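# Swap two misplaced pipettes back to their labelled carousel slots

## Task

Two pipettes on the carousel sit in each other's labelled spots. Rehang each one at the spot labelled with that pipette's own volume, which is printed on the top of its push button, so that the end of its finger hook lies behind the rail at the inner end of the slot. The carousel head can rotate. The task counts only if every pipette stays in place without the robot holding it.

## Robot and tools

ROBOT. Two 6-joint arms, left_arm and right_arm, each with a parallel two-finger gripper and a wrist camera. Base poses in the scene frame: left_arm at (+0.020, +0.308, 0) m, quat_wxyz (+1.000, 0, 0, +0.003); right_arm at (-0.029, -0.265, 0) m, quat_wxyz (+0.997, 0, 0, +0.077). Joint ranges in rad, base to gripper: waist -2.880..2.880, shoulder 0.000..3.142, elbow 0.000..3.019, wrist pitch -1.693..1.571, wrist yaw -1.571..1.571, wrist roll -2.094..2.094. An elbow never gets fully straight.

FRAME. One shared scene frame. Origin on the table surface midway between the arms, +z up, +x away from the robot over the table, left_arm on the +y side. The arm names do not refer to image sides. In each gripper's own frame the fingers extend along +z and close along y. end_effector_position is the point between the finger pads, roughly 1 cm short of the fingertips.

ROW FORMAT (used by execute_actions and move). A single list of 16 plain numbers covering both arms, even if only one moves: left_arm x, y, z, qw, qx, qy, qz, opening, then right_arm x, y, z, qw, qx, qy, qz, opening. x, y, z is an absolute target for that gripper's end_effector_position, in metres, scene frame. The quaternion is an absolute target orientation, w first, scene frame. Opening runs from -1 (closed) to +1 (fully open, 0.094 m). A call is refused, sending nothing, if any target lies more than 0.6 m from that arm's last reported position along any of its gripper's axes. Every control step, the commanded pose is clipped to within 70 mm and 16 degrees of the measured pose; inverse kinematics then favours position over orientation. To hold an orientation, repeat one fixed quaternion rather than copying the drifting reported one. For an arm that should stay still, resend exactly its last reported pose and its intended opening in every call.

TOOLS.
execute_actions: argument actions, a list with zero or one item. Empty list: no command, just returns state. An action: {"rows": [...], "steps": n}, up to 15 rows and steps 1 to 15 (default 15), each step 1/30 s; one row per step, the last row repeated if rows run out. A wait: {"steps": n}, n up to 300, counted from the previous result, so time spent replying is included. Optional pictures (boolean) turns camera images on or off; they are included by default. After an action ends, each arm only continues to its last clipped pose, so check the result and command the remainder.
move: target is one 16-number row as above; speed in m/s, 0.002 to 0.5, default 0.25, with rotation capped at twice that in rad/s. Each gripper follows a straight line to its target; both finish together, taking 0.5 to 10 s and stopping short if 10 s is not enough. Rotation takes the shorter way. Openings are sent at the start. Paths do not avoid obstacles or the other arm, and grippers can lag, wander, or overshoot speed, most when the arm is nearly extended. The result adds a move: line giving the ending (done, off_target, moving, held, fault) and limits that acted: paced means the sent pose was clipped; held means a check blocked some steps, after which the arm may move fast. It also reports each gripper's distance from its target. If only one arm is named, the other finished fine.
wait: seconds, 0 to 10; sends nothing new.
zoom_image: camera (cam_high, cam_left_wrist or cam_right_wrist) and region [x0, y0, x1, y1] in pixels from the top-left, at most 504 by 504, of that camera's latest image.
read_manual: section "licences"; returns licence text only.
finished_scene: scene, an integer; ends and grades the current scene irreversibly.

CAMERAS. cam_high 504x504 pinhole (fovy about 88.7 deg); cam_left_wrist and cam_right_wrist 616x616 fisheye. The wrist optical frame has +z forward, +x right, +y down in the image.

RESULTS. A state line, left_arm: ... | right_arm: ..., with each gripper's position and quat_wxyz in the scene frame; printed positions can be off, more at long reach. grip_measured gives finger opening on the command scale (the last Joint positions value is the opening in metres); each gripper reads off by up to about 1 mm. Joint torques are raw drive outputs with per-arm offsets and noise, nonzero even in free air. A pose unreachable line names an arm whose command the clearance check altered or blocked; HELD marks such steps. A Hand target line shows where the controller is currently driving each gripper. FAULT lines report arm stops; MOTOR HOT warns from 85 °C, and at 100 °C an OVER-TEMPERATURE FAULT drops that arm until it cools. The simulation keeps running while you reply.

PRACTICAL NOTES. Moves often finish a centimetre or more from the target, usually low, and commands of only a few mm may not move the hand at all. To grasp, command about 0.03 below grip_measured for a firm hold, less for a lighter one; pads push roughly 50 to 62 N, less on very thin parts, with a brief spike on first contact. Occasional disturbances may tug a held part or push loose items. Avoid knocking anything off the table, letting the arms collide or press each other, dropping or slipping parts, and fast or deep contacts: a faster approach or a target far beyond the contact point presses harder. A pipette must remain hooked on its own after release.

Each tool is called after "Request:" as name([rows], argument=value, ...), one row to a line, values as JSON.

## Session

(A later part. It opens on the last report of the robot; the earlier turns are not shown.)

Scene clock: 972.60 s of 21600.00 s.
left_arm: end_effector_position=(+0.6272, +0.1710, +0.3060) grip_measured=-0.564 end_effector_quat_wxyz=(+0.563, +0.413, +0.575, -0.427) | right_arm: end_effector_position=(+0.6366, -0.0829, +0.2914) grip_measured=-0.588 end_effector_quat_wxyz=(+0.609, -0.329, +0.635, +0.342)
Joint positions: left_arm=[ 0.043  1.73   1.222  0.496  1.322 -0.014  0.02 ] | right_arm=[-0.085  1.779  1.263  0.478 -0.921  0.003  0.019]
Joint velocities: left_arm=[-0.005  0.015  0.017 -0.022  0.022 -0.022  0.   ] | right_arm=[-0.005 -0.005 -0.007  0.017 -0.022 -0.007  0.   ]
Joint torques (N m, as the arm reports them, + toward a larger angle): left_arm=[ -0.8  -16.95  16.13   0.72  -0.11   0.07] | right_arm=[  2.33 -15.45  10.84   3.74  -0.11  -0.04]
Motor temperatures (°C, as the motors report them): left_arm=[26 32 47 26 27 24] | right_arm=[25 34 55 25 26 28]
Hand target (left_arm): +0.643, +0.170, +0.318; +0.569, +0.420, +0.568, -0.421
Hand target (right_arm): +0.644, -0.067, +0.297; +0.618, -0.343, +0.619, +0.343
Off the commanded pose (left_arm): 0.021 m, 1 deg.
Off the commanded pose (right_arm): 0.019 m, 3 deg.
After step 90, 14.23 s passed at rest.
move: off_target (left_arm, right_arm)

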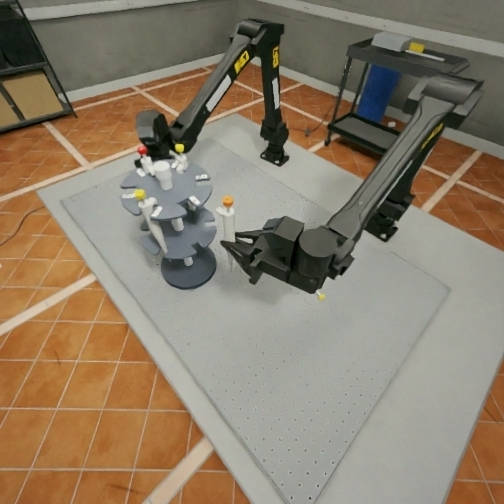

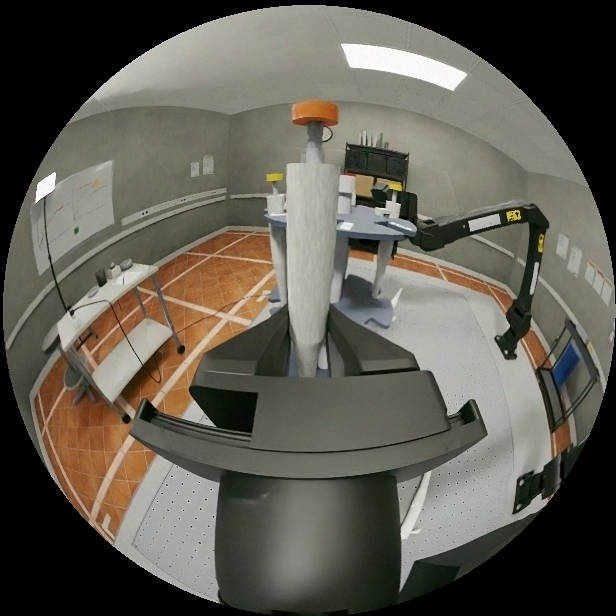

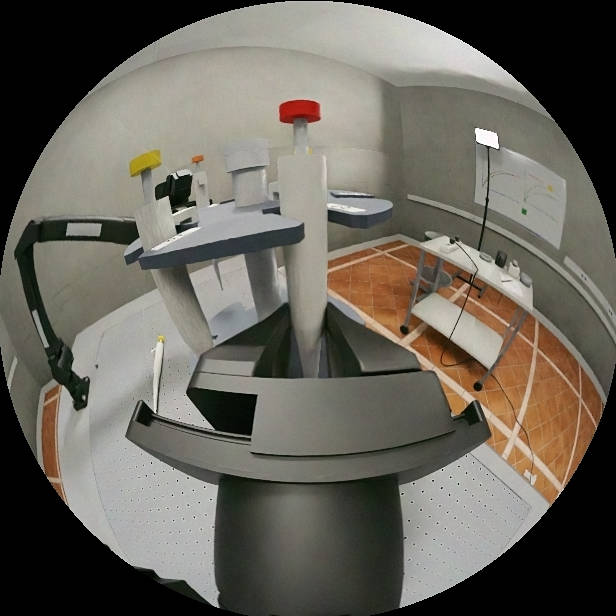

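Request:
zoom_image(camera="cam_left_wrist", region=[250, 150, 430, 260])

Request:
zoom_image(camera="cam_right_wrist", region=[220, 150, 340, 250])

Region (250, 150, 430, 260) of cam_left_wrist's 616x616 image, scaled by 2.800, with more detail than that image has.

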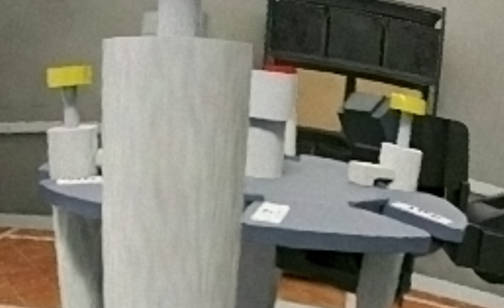

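Region (220, 150, 340, 250) of cam_right_wrist's 616x616 image, scaled by 4.200, with more detail than that image has.

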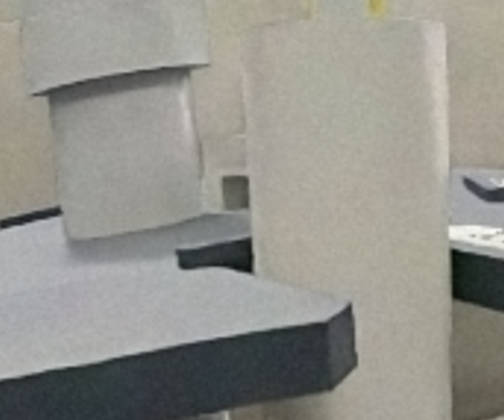

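Request:
move(target=[0.655, 0.15, 0.314, 0.5685, 0.4205, 0.5685, -0.4205, -0.62, 0.640, -0.074, 0.282, 0.6184, -0.3428, 0.6184, 0.3428, -0.64], speed=0.06)

Scene clock: 978.70 s of 21600.00 s.
left_arm: end_effector_position=(+0.6385, +0.1530, +0.2992) grip_measured=-0.564 end_effector_quat_wxyz=(+0.560, +0.411, +0.578, -0.428) | right_arm: end_effector_position=(+0.6382, -0.0830, +0.2913) grip_measured=-0.588 end_effector_quat_wxyz=(+0.618, -0.334, +0.626, +0.339)
Joint positions: left_arm=[ 0.01   1.762  1.249  0.492  1.287 -0.014  0.02 ] | right_arm=[-0.086  1.79   1.263  0.517 -0.924  0.003  0.019]
Joint velocities: left_arm=[-0.005 -0.015 -0.007  0.007 -0.007  0.051 -0.001] | right_arm=[-0.005  0.005 -0.002 -0.002 -0.007 -0.11  -0.   ]
Joint torques (N m, as the arm reports them, + toward a larger angle): left_arm=[ -1.77 -17.5   16.3    0.66  -0.07   0.12] | right_arm=[  2.   -15.25   8.35   3.66  -0.37  -0.03]
Motor temperatures (°C, as the motors report them): left_arm=[26 32 47 26 27 24] | right_arm=[25 34 54 25 26 28]
Hand target (left_arm): +0.653, +0.150, +0.314; +0.569, +0.420, +0.568, -0.421
Hand target (right_arm): +0.640, -0.074, +0.282; +0.618, -0.343, +0.619, +0.343
Off the commanded pose (left_arm): 0.022 m, 2 deg.
Off the commanded pose (right_arm): 0.013 m, 1 deg.
After step 90, 2.17 s passed at rest.
move: off_target (left_arm, right_arm)

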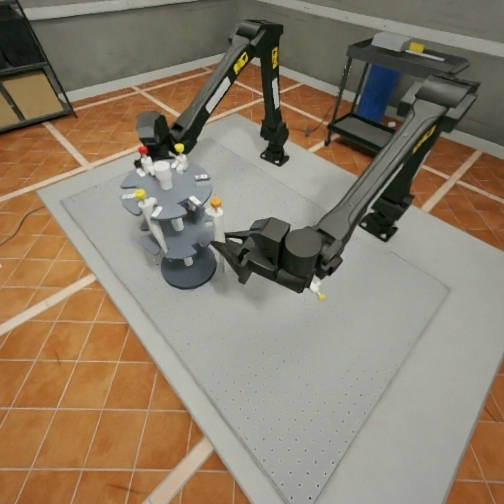

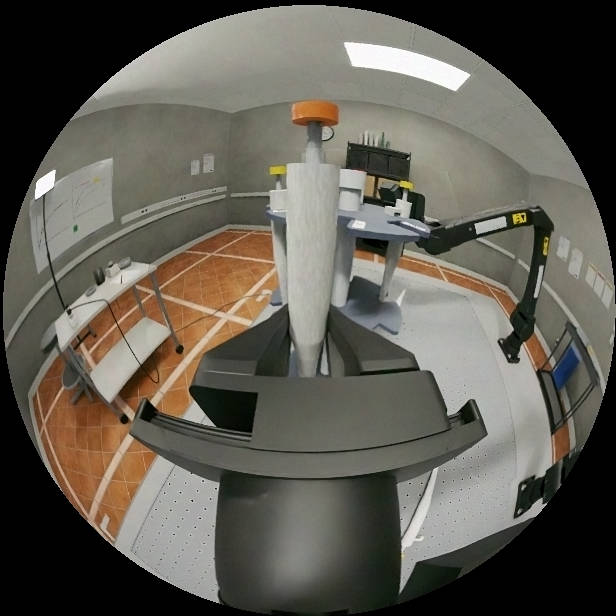

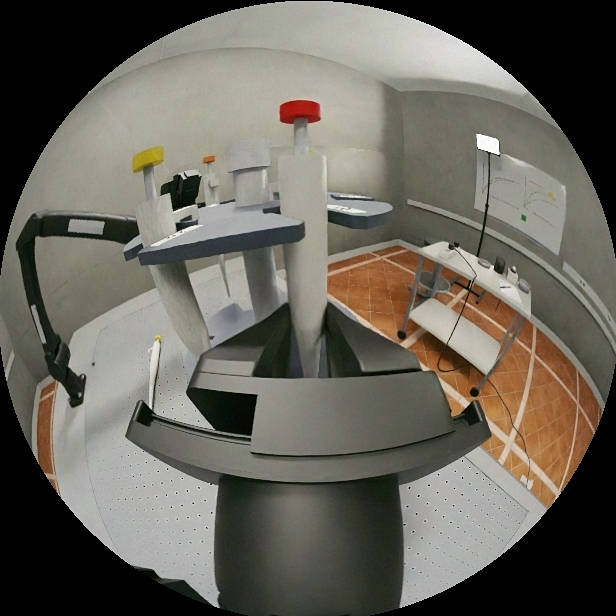

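Request:
zoom_image(camera="cam_right_wrist", region=[220, 150, 340, 250])

Region (220, 150, 340, 250) of cam_right_wrist's 616x616 image, scaled by 4.200, with more detail than that image has.

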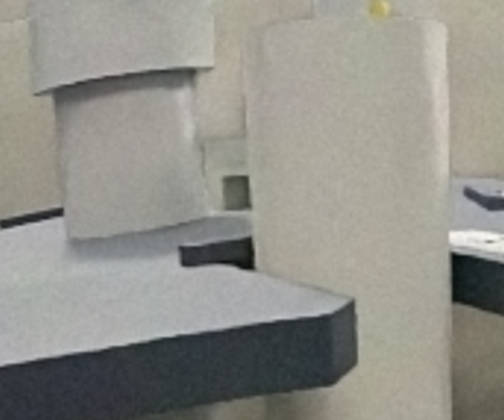

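Request:
move(target=[0.655, 0.15, 0.314, 0.5685, 0.4205, 0.5685, -0.4205, -0.62, 0.640, -0.074, 0.275, 0.6184, -0.3428, 0.6184, 0.3428, -0.64], speed=0.05)

Scene clock: 982.30 s of 21600.00 s.
left_arm: end_effector_position=(+0.6385, +0.1530, +0.2993) grip_measured=-0.564 end_effector_quat_wxyz=(+0.560, +0.411, +0.578, -0.428) | right_arm: end_effector_position=(+0.6395, -0.0834, +0.2902) grip_measured=-0.588 end_effector_quat_wxyz=(+0.622, -0.336, +0.622, +0.337)
Joint positions: left_arm=[ 0.01   1.762  1.249  0.492  1.287 -0.014  0.02 ] | right_arm=[-0.087  1.797  1.263  0.536 -0.924  0.003  0.019]
Joint velocities: left_arm=[ 0.005 -0.005 -0.002 -0.002 -0.037 -0.007  0.   ] | right_arm=[-0.005  0.005 -0.002  0.002 -0.022 -0.022 -0.001]
Joint torques (N m, as the arm reports them, + toward a larger angle): left_arm=[ -1.16 -17.73  16.4    0.79  -0.13   0.14] | right_arm=[  1.57 -15.     7.78   3.68  -0.37  -0.01]
Motor temperatures (°C, as the motors report them): left_arm=[26 32 48 26 27 24] | right_arm=[25 34 53 26 26 28]
Hand target (left_arm): +0.653, +0.150, +0.314; +0.569, +0.420, +0.568, -0.421
Hand target (right_arm): +0.640, -0.074, +0.275; +0.618, -0.343, +0.619, +0.343
Off the commanded pose (left_arm): 0.022 m, 2 deg.
Off the commanded pose (right_arm): 0.018 m, 1 deg.
move: off_target (left_arm, right_arm)

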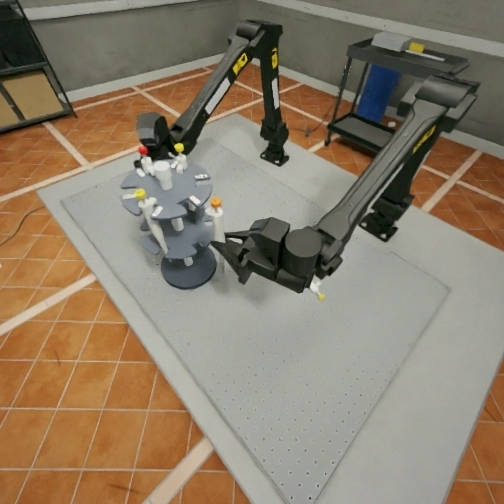

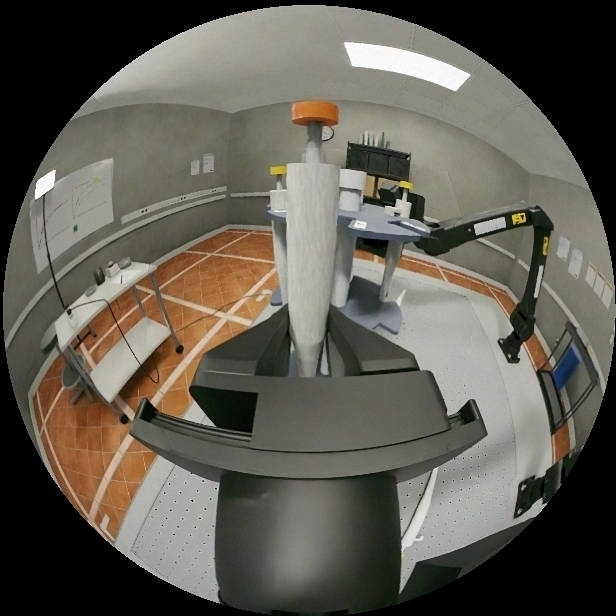

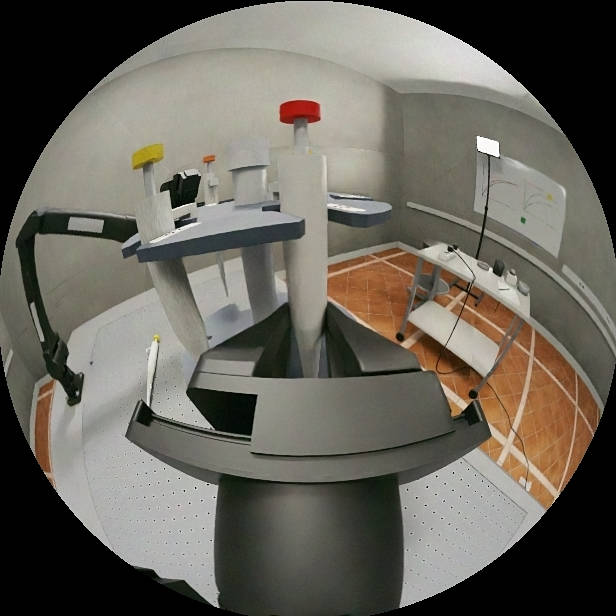

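Request:
zoom_image(camera="cam_left_wrist", region=[250, 150, 450, 270])

Request:
zoom_image(camera="cam_high", region=[110, 130, 260, 260])

Region (250, 150, 450, 270) of cam_left_wrist's 616x616 image, scaled by 2.520, with more detail than that image has; it fills the top 302 rows of this view, and the rest is white.

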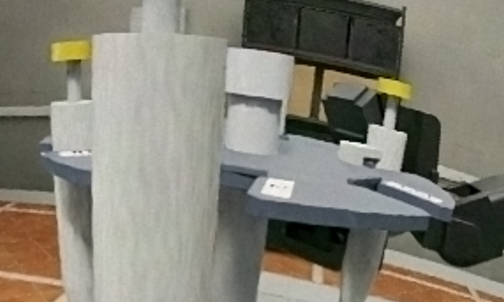

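Region (110, 130, 260, 260) of cam_high's 504x504 image, scaled by 3.360, with more detail than that image has; it fills the top 437 rows of this view, and the rest is white.

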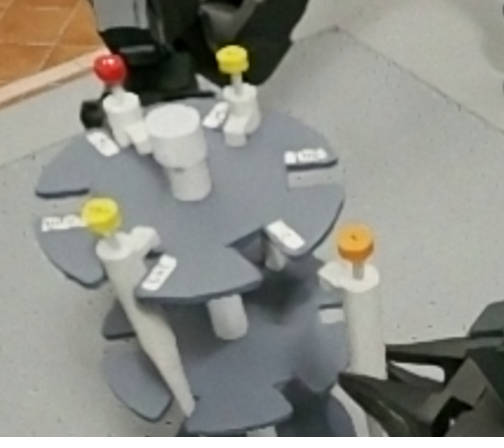

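Request:
move(target=[0.656, 0.10, 0.312, 0.5685, 0.4205, 0.5685, -0.4205, -0.62, 0.640, -0.074, 0.268, 0.6184, -0.3428, 0.6184, 0.3428, -0.64], speed=0.08)

Scene clock: 994.03 s of 21600.00 s.
left_arm: end_effector_position=(+0.6376, +0.1038, +0.2970) grip_measured=-0.564 end_effector_quat_wxyz=(+0.559, +0.411, +0.579, -0.428) | right_arm: end_effector_position=(+0.6411, -0.0844, +0.2878) grip_measured=-0.588 end_effector_quat_wxyz=(+0.626, -0.337, +0.619, +0.335)
Joint positions: left_arm=[-0.076  1.765  1.249  0.492  1.202 -0.014  0.02 ] | right_arm=[-0.089  1.806  1.263  0.555 -0.924  0.003  0.019]
Joint velocities: left_arm=[ 0.015 -0.015 -0.007  0.007 -0.066 -0.066  0.001] | right_arm=[ 0.005 -0.015  0.002  0.002  0.007 -0.051 -0.001]
Joint torques (N m, as the arm reports them, + toward a larger angle): left_arm=[ -0.98 -17.87  16.78   0.83  -0.11   0.12] | right_arm=[  2.03 -14.87   7.26   3.54  -0.42  -0.03]
Motor temperatures (°C, as the motors report them): left_arm=[26 32 48 26 27 24] | right_arm=[25 34 51 26 26 28]
Hand target (left_arm): +0.654, +0.100, +0.312; +0.569, +0.420, +0.568, -0.421
Hand target (right_arm): +0.640, -0.074, +0.268; +0.618, -0.343, +0.619, +0.343
Off the commanded pose (left_arm): 0.024 m, 2 deg.
Off the commanded pose (right_arm): 0.022 m, 1 deg.
After step 90, 7.67 s passed at rest.
move: off_target (left_arm, right_arm)

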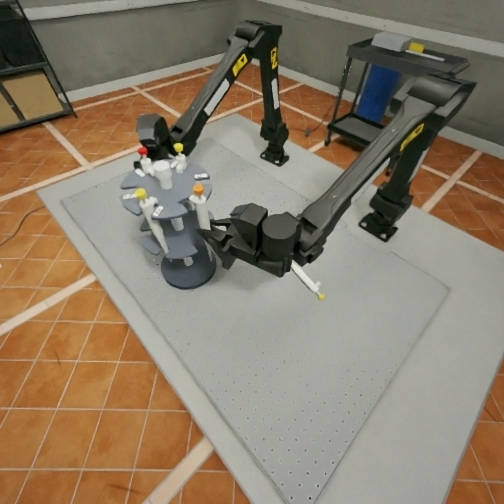

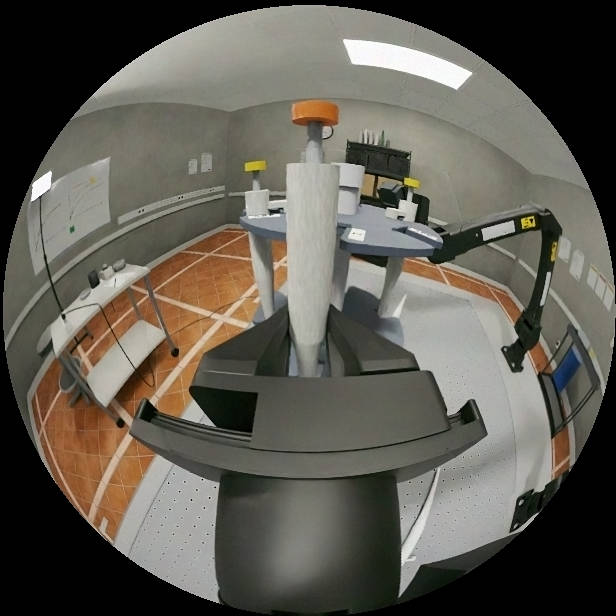

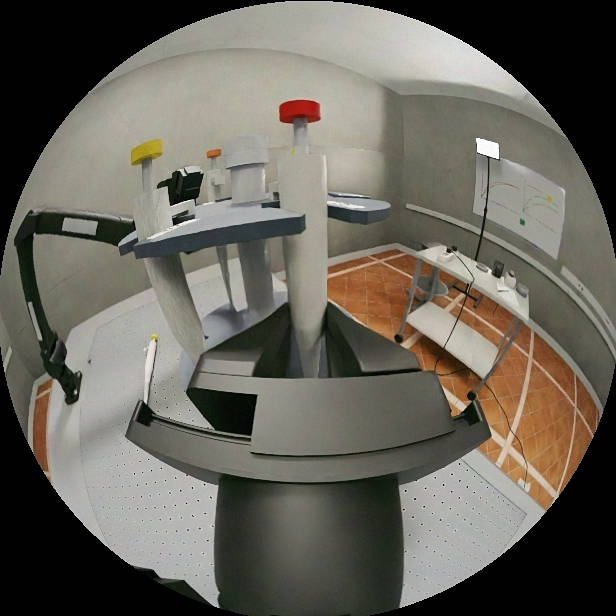

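Request:
zoom_image(camera="cam_high", region=[110, 130, 260, 260])

Request:
zoom_image(camera="cam_left_wrist", region=[230, 150, 450, 280])

Request:
zoom_image(camera="cam_right_wrist", region=[220, 150, 340, 250])

Region (110, 130, 260, 260) of cam_high's 504x504 image, scaled by 3.360, with more detail than that image has; it fills the top 437 rows of this view, and the rest is white.

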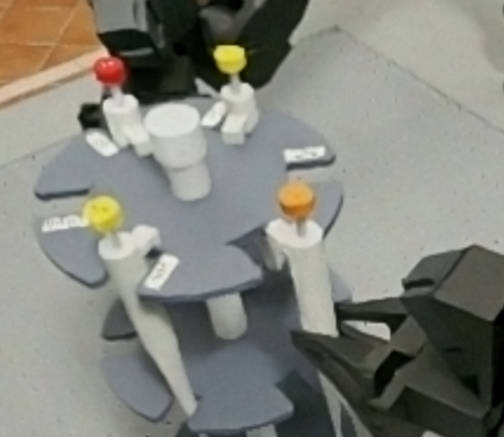

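Region (230, 150, 450, 280) of cam_left_wrist's 616x616 image, scaled by 2.291, with more detail than that image has; it fills the top 298 rows of this view, and the rest is white.

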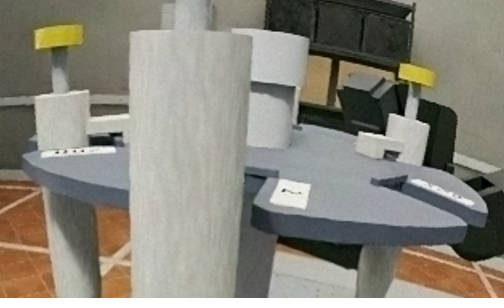

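Region (220, 150, 340, 250) of cam_right_wrist's 616x616 image, scaled by 4.200, with more detail than that image has.

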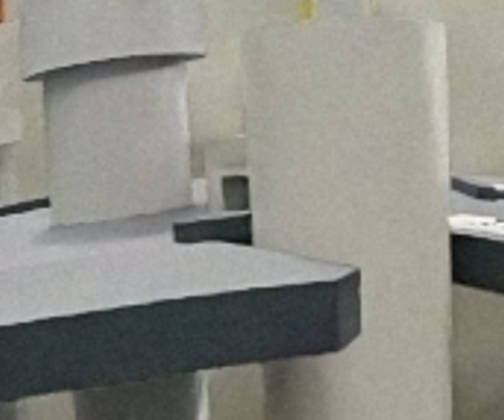

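Request:
move(target=[0.654, 0.058, 0.312, 0.5685, 0.4205, 0.5685, -0.4205, -0.62, 0.641, -0.078, 0.275, 0.6184, -0.3428, 0.6184, 0.3428, -0.64], speed=0.07)

Scene clock: 1000.67 s of 21600.00 s.
left_arm: end_effector_position=(+0.6372, +0.0640, +0.2990) grip_measured=-0.564 end_effector_quat_wxyz=(+0.560, +0.412, +0.578, -0.426) | right_arm: end_effector_position=(+0.6415, -0.0864, +0.2873) grip_measured=-0.588 end_effector_quat_wxyz=(+0.626, -0.336, +0.619, +0.335)
Joint positions: left_arm=[-0.146  1.771  1.262  0.489  1.13  -0.014  0.02 ] | right_arm=[-0.092  1.806  1.263  0.555 -0.927  0.003  0.019]
Joint velocities: left_arm=[-0.005 -0.024  0.012  0.007 -0.007 -0.007 -0.001] | right_arm=[-0.005 -0.005  0.002  0.002 -0.007  0.081  0.001]
Joint torques (N m, as the arm reports them, + toward a larger angle): left_arm=[ -1.13 -17.68  16.71   0.84  -0.11   0.12] | right_arm=[  1.79 -16.02   8.     2.72  -0.57  -0.02]
Motor temperatures (°C, as the motors report them): left_arm=[26 32 49 26 27 24] | right_arm=[25 34 50 26 26 28]
Hand target (left_arm): +0.652, +0.058, +0.312; +0.569, +0.420, +0.568, -0.421
Hand target (right_arm): +0.641, -0.078, +0.275; +0.619, -0.343, +0.618, +0.343
Off the commanded pose (left_arm): 0.022 m, 2 deg.
Off the commanded pose (right_arm): 0.015 m, 1 deg.
After step 90, 2.53 s passed at rest.
move: off_target (left_arm, right_arm)

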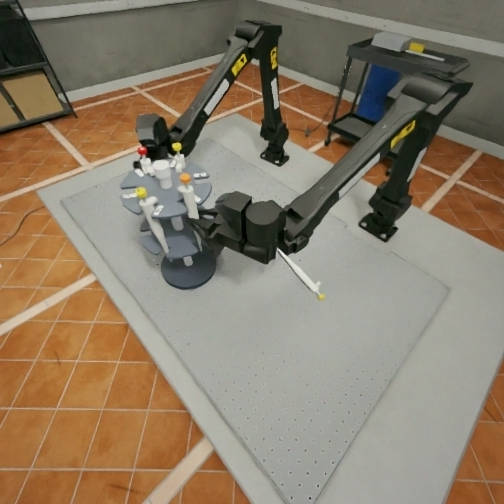

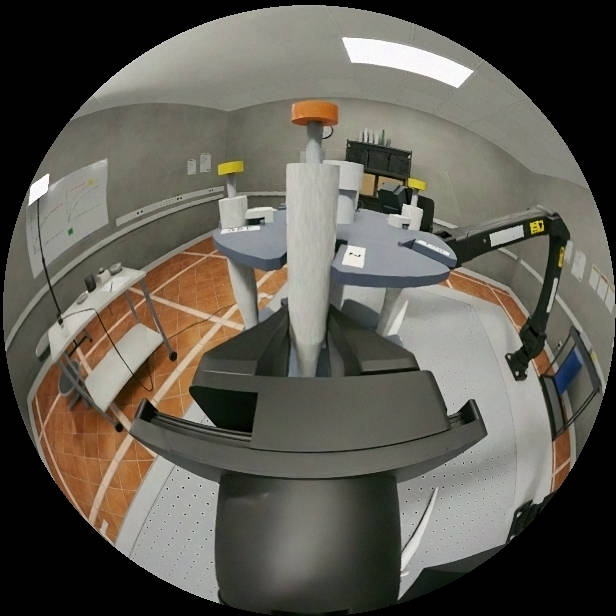

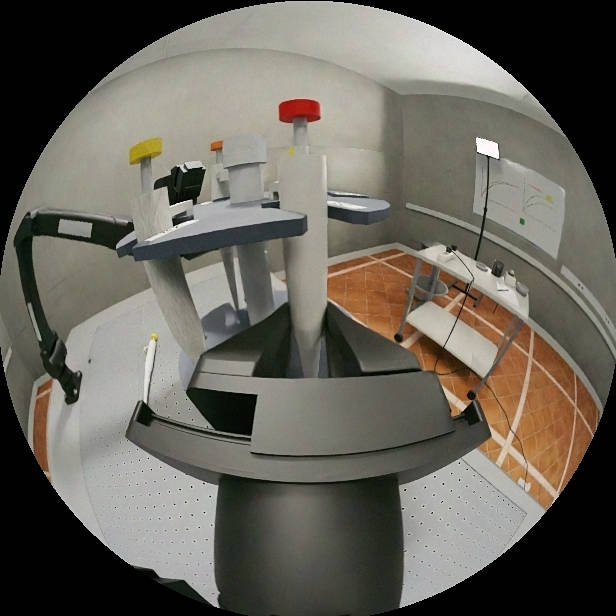

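Request:
move(target=[0.640, 0.062, 0.272, 0.5685, 0.4205, 0.5685, -0.4205, -0.62, 0.641, -0.082, 0.280, 0.6184, -0.3428, 0.6184, 0.3428, -0.15], speed=0.06)

Scene clock: 1005.47 s of 21600.00 s.
left_arm: end_effector_position=(+0.6398, +0.0636, +0.2871) grip_measured=-0.564 end_effector_quat_wxyz=(+0.569, +0.419, +0.569, -0.420) | right_arm: end_effector_position=(+0.6392, -0.0854, +0.2873) grip_measured=-0.152 end_effector_quat_wxyz=(+0.623, -0.341, +0.616, +0.339)
Joint positions: left_arm=[-0.146  1.798  1.254  0.549  1.131 -0.006  0.02 ] | right_arm=[-0.093  1.806  1.263  0.555 -0.943  0.003  0.04 ]
Joint velocities: left_arm=[-0.005 -0.005  0.002  0.032 -0.037 -0.037  0.001] | right_arm=[-0.005  0.005  0.017 -0.017 -0.051  0.007  0.001]
Joint torques (N m, as the arm reports them, + toward a larger angle): left_arm=[ -0.93 -18.52   9.35   2.19   0.01   0.12] | right_arm=[  0.93 -16.64   8.36   2.24  -0.18   0.02]
Motor temperatures (°C, as the motors report them): left_arm=[26 32 49 26 27 24] | right_arm=[25 34 50 26 26 28]
Hand target (left_arm): +0.640, +0.062, +0.272; +0.568, +0.421, +0.569, -0.420
Hand target (right_arm): +0.641, -0.082, +0.280; +0.619, -0.343, +0.618, +0.343
Off the commanded pose (left_arm): 0.015 m, 0 deg.
Off the commanded pose (right_arm): 0.008 m, 1 deg.
After step 90, 0.90 s passed at rest.
move: off_target (left_arm)

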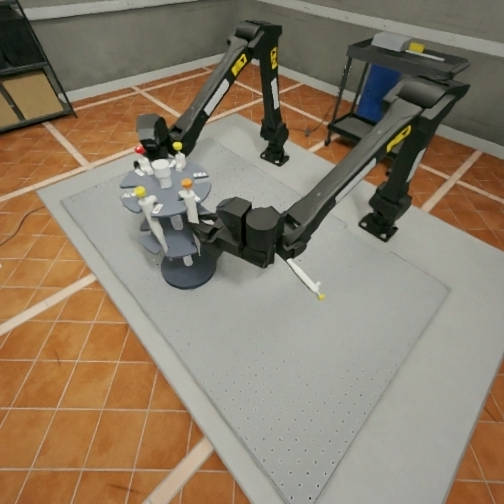

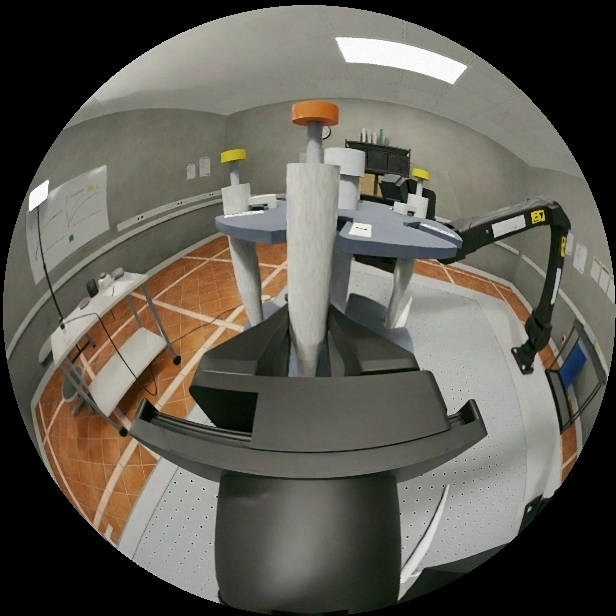

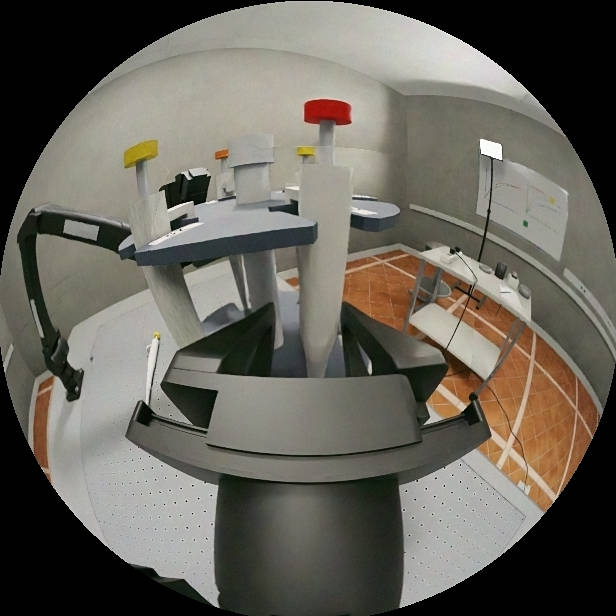

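Request:
zoom_image(camera="cam_right_wrist", region=[220, 130, 400, 260])

Request:
zoom_image(camera="cam_high", region=[110, 130, 260, 260])

Region (220, 130, 400, 260) of cam_right_wrist's 616x616 image, scaled by 2.800, with more detail than that image has.

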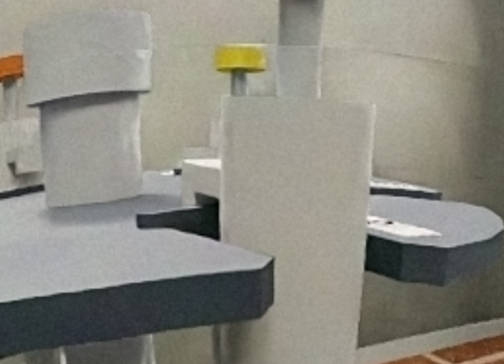

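Region (110, 130, 260, 260) of cam_high's 504x504 image, scaled by 3.360, with more detail than that image has; it fills the top 437 rows of this view, and the rest is white.

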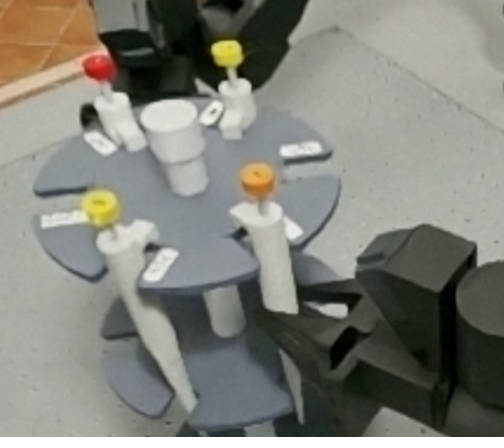

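Request:
move(target=[0.640, 0.062, 0.264, 0.5685, 0.4205, 0.5685, -0.4205, -0.62, 0.585, -0.17, 0.285, 0.6184, -0.3428, 0.6184, 0.3428, -0.15], speed=0.15)

Scene clock: 1015.50 s of 21600.00 s.
left_arm: end_effector_position=(+0.6398, +0.0636, +0.2818) grip_measured=-0.564 end_effector_quat_wxyz=(+0.571, +0.419, +0.567, -0.420) | right_arm: end_effector_position=(+0.5898, -0.1668, +0.2713) grip_measured=-0.151 end_effector_quat_wxyz=(+0.606, -0.334, +0.630, +0.352)
Joint positions: left_arm=[-0.146  1.806  1.247  0.568  1.131 -0.006  0.02 ] | right_arm=[-0.243  1.713  1.105  0.568 -1.103  0.003  0.04 ]
Joint velocities: left_arm=[ 0.005  0.005 -0.007 -0.007  0.007  0.007 -0.001] | right_arm=[-0.015  0.005  0.007 -0.002  0.051 -0.051 -0.001]
Joint torques (N m, as the arm reports them, + toward a larger angle): left_arm=[ -1.05 -18.21   9.14   2.21   0.     0.11] | right_arm=[  0.33 -18.08   6.79   3.34  -0.2   -0.02]
Motor temperatures (°C, as the motors report them): left_arm=[26 32 46 27 27 24] | right_arm=[25 34 49 25 26 28]
Hand target (left_arm): +0.640, +0.062, +0.264; +0.568, +0.421, +0.569, -0.420
Hand target (right_arm): +0.585, -0.169, +0.284; +0.618, -0.343, +0.619, +0.343
Off the commanded pose (left_arm): 0.018 m, 0 deg.
Off the commanded pose (right_arm): 0.015 m, 2 deg.
After step 90, 5.90 s passed at rest.
move: off_target (left_arm, right_arm)

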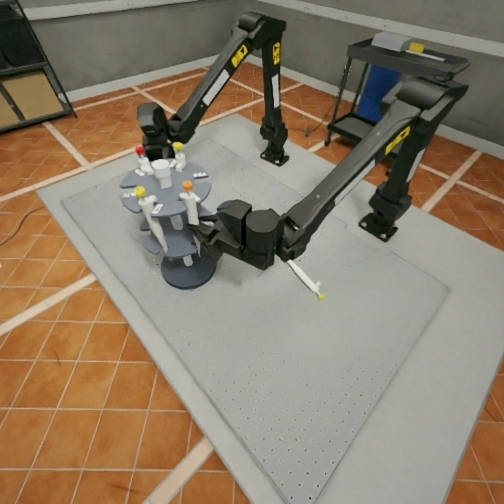

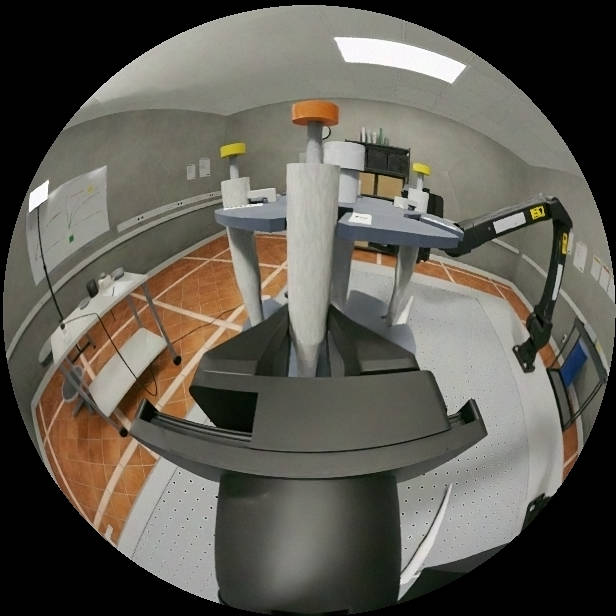

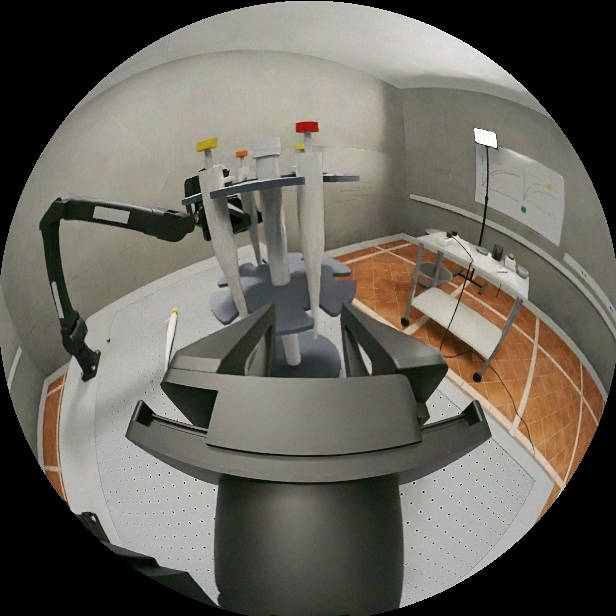

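Request:
move(target=[0.640, 0.063, 0.270, 0.5685, 0.4205, 0.5685, -0.4205, -0.15, 0.50, -0.30, 0.17, 0.0, -0.5736, 0.8192, 0.0, -0.1], speed=0.25)

Scene clock: 1026.13 s of 21600.00 s.
left_arm: end_effector_position=(+0.6398, +0.0636, +0.2818) grip_measured=-0.152 end_effector_quat_wxyz=(+0.571, +0.419, +0.567, -0.420) | right_arm: end_effector_position=(+0.4813, -0.3036, +0.1604) grip_measured=-0.101 end_effector_quat_wxyz=(-0.005, -0.563, +0.826, +0.013)
Joint positions: left_arm=[-0.146  1.806  1.247  0.568  1.131 -0.006  0.04 ] | right_arm=[-0.233  1.724  1.49  -1.363 -0.014 -1.275  0.042]
Joint velocities: left_arm=[-0.015  0.005  0.007 -0.022 -0.007 -0.037 -0.   ] | right_arm=[ 0.005 -0.005 -0.007 -0.012  0.037 -0.022 -0.001]
Joint torques (N m, as the arm reports them, + toward a larger angle): left_arm=[ -0.89 -18.61   9.55   1.95   0.05   0.11] | right_arm=[  1.85 -14.11  12.07  -0.22   0.03  -0.14]
Motor temperatures (°C, as the motors report them): left_arm=[26 32 44 27 27 24] | right_arm=[25 34 49 25 26 28]
Hand target (left_arm): +0.640, +0.063, +0.270; +0.568, +0.421, +0.569, -0.420
Hand target (right_arm): +0.498, -0.299, +0.171; +0.001, -0.573, +0.819, +0.005
Off the commanded pose (left_arm): 0.012 m, 0 deg.
Off the commanded pose (right_arm): 0.021 m, 2 deg.
After step 90, 4.10 s passed at rest.
move: off_target (left_arm, right_arm)

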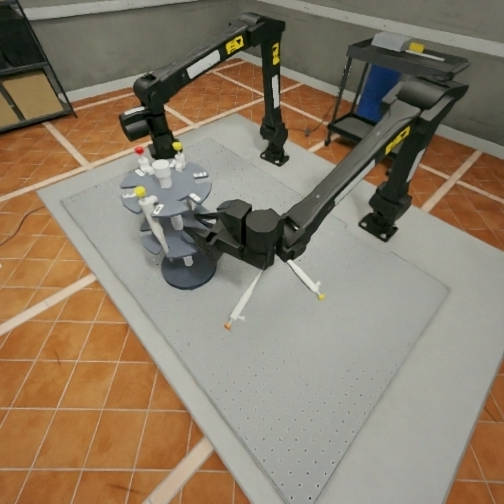

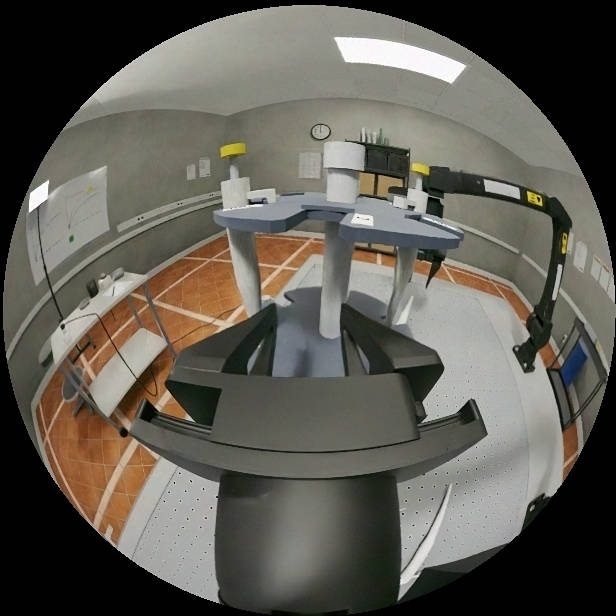

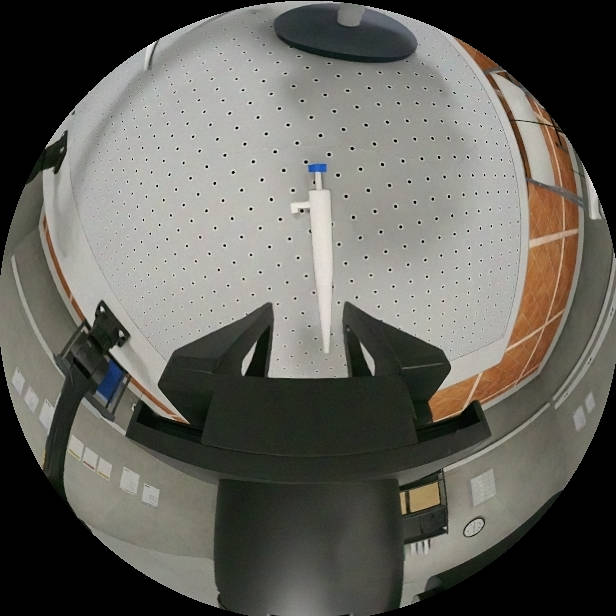

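Request:
move(target=[0.432, 0.2385, 0.08, -0.1093, -0.6198, 0.7653, 0.1349, -0.1, 0.525, -0.332, 0.085, -0.1027, -0.5823, 0.7942, 0.1400, -0.1], speed=0.25)

Scene clock: 1074.33 s of 21600.00 s.
left_arm: end_effector_position=(+0.4183, +0.2431, +0.0734) grip_measured=-0.102 end_effector_quat_wxyz=(-0.108, -0.606, +0.775, +0.144) | right_arm: end_effector_position=(+0.5130, -0.3230, +0.0843) grip_measured=-0.101 end_effector_quat_wxyz=(-0.108, -0.582, +0.794, +0.140)
Joint positions: left_arm=[-0.181  1.753  1.24  -1.419 -0.031 -1.506  0.042] | right_arm=[-0.277  2.078  1.776 -1.62  -0.056 -1.399  0.042]
Joint velocities: left_arm=[ 0.005 -0.024  0.022 -0.037 -0.037  0.007 -0.001] | right_arm=[-0.015  0.005 -0.007 -0.012  0.051 -0.051  0.   ]
Joint torques (N m, as the arm reports them, + toward a larger angle): left_arm=[ -0.27 -15.17  12.85  -1.26  -0.05  -0.05] | right_arm=[ -0.34 -18.01  11.05  -1.05  -0.33  -0.14]
Motor temperatures (°C, as the motors report them): left_arm=[26 32 44 27 27 24] | right_arm=[25 34 54 25 26 28]
Hand target (left_arm): +0.434, +0.242, +0.079; -0.105, -0.614, +0.770, +0.139
Hand target (right_arm): +0.525, -0.332, +0.087; -0.101, -0.581, +0.795, +0.140
Off the commanded pose (left_arm): 0.016 m, 2 deg.
Off the commanded pose (right_arm): 0.015 m, 1 deg.
After step 90, 38.70 s passed at rest.
move: off_target (left_arm, right_arm)

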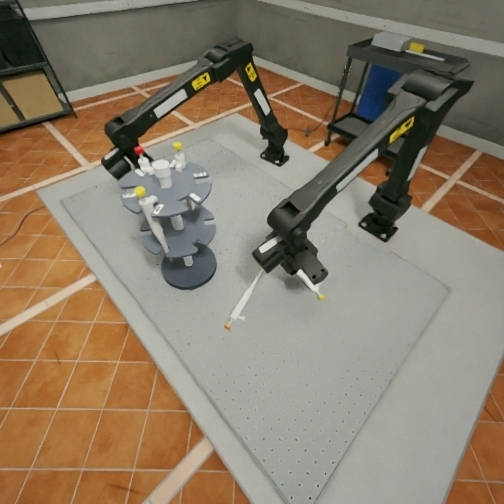

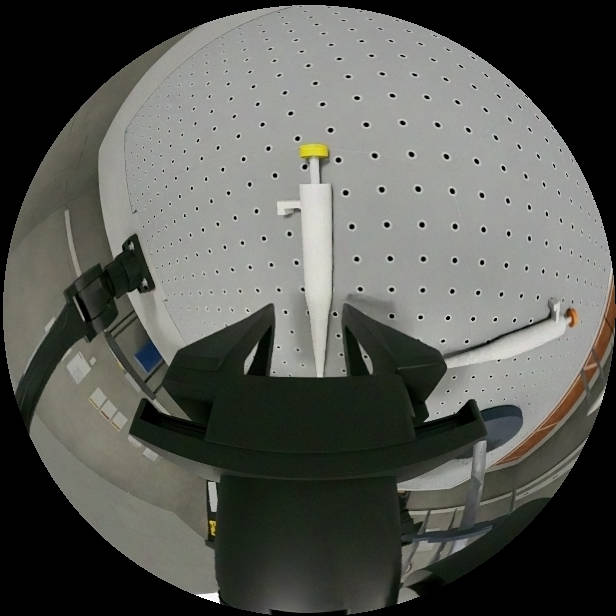

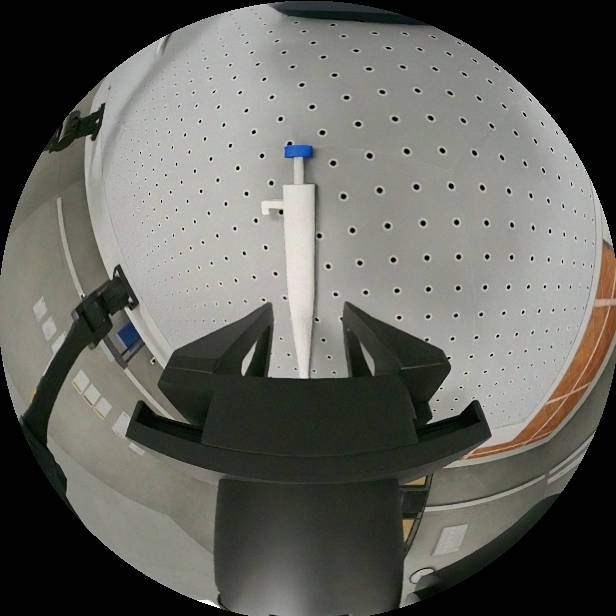

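Request:
move(target=[0.412, 0.237, 0.013, -0.1093, -0.6198, 0.7653, 0.1349, -0.1, 0.490, -0.329, 0.022, -0.1027, -0.5823, 0.7942, 0.1400, -0.1], speed=0.08)

Scene clock: 1081.37 s of 21600.00 s.
left_arm: end_effector_position=(+0.4186, +0.2398, +0.0306) grip_measured=-0.102 end_effector_quat_wxyz=(-0.101, -0.620, +0.768, +0.125) | right_arm: end_effector_position=(+0.4968, -0.3212, +0.0404) grip_measured=-0.101 end_effector_quat_wxyz=(-0.100, -0.585, +0.794, +0.133)
Joint positions: left_arm=[-0.181  1.79   1.172 -1.273 -0.012 -1.535  0.042] | right_arm=[-0.277  2.065  1.636 -1.472 -0.056 -1.403  0.042]
Joint velocities: left_arm=[ 0.005 -0.015 -0.007  0.017 -0.125 -0.007 -0.   ] | right_arm=[-0.005 -0.015  0.007  0.002  0.051  0.081 -0.001]
Joint torques (N m, as the arm reports them, + toward a larger angle): left_arm=[ -1.56 -14.49   6.21   0.17  -0.01  -0.03] | right_arm=[ -0.35 -18.28   4.68   1.4   -0.16  -0.15]
Motor temperatures (°C, as the motors report them): left_arm=[26 32 44 26 27 24] | right_arm=[25 34 53 25 26 28]
Hand target (left_arm): +0.411, +0.237, +0.014; -0.109, -0.620, +0.765, +0.135
Hand target (right_arm): +0.490, -0.329, +0.022; -0.103, -0.582, +0.794, +0.140
Off the commanded pose (left_arm): 0.019 m, 2 deg.
Off the commanded pose (right_arm): 0.021 m, 1 deg.
After step 90, 2.93 s passed at rest.
move: off_target (left_arm, right_arm)

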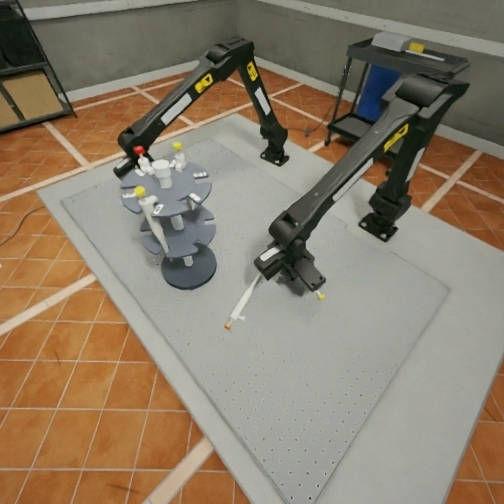

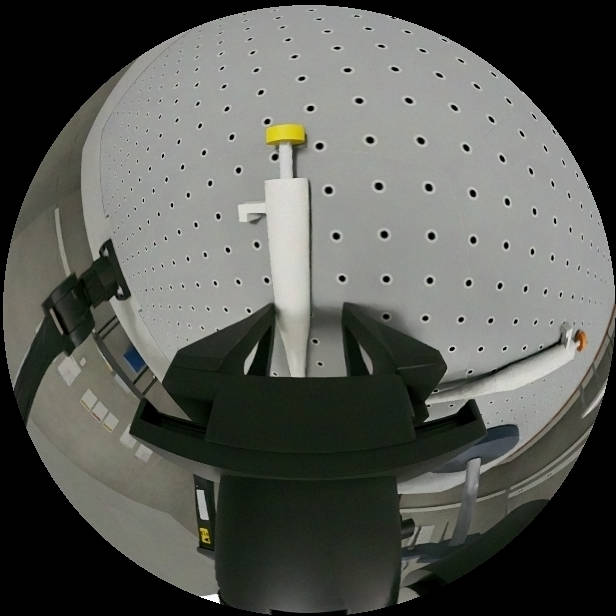

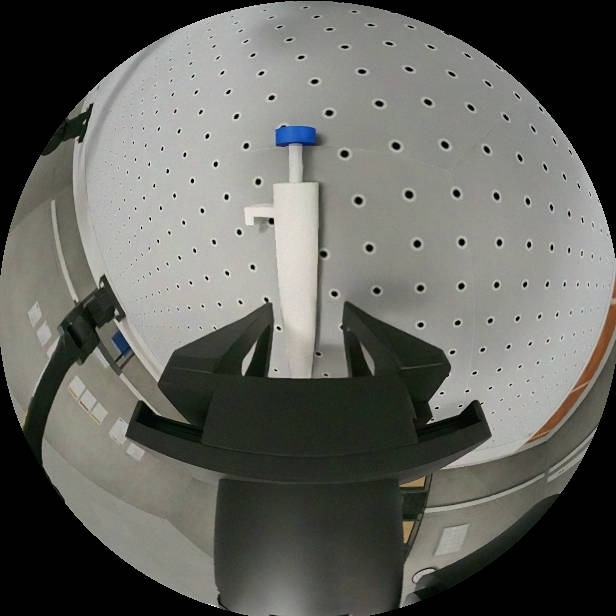

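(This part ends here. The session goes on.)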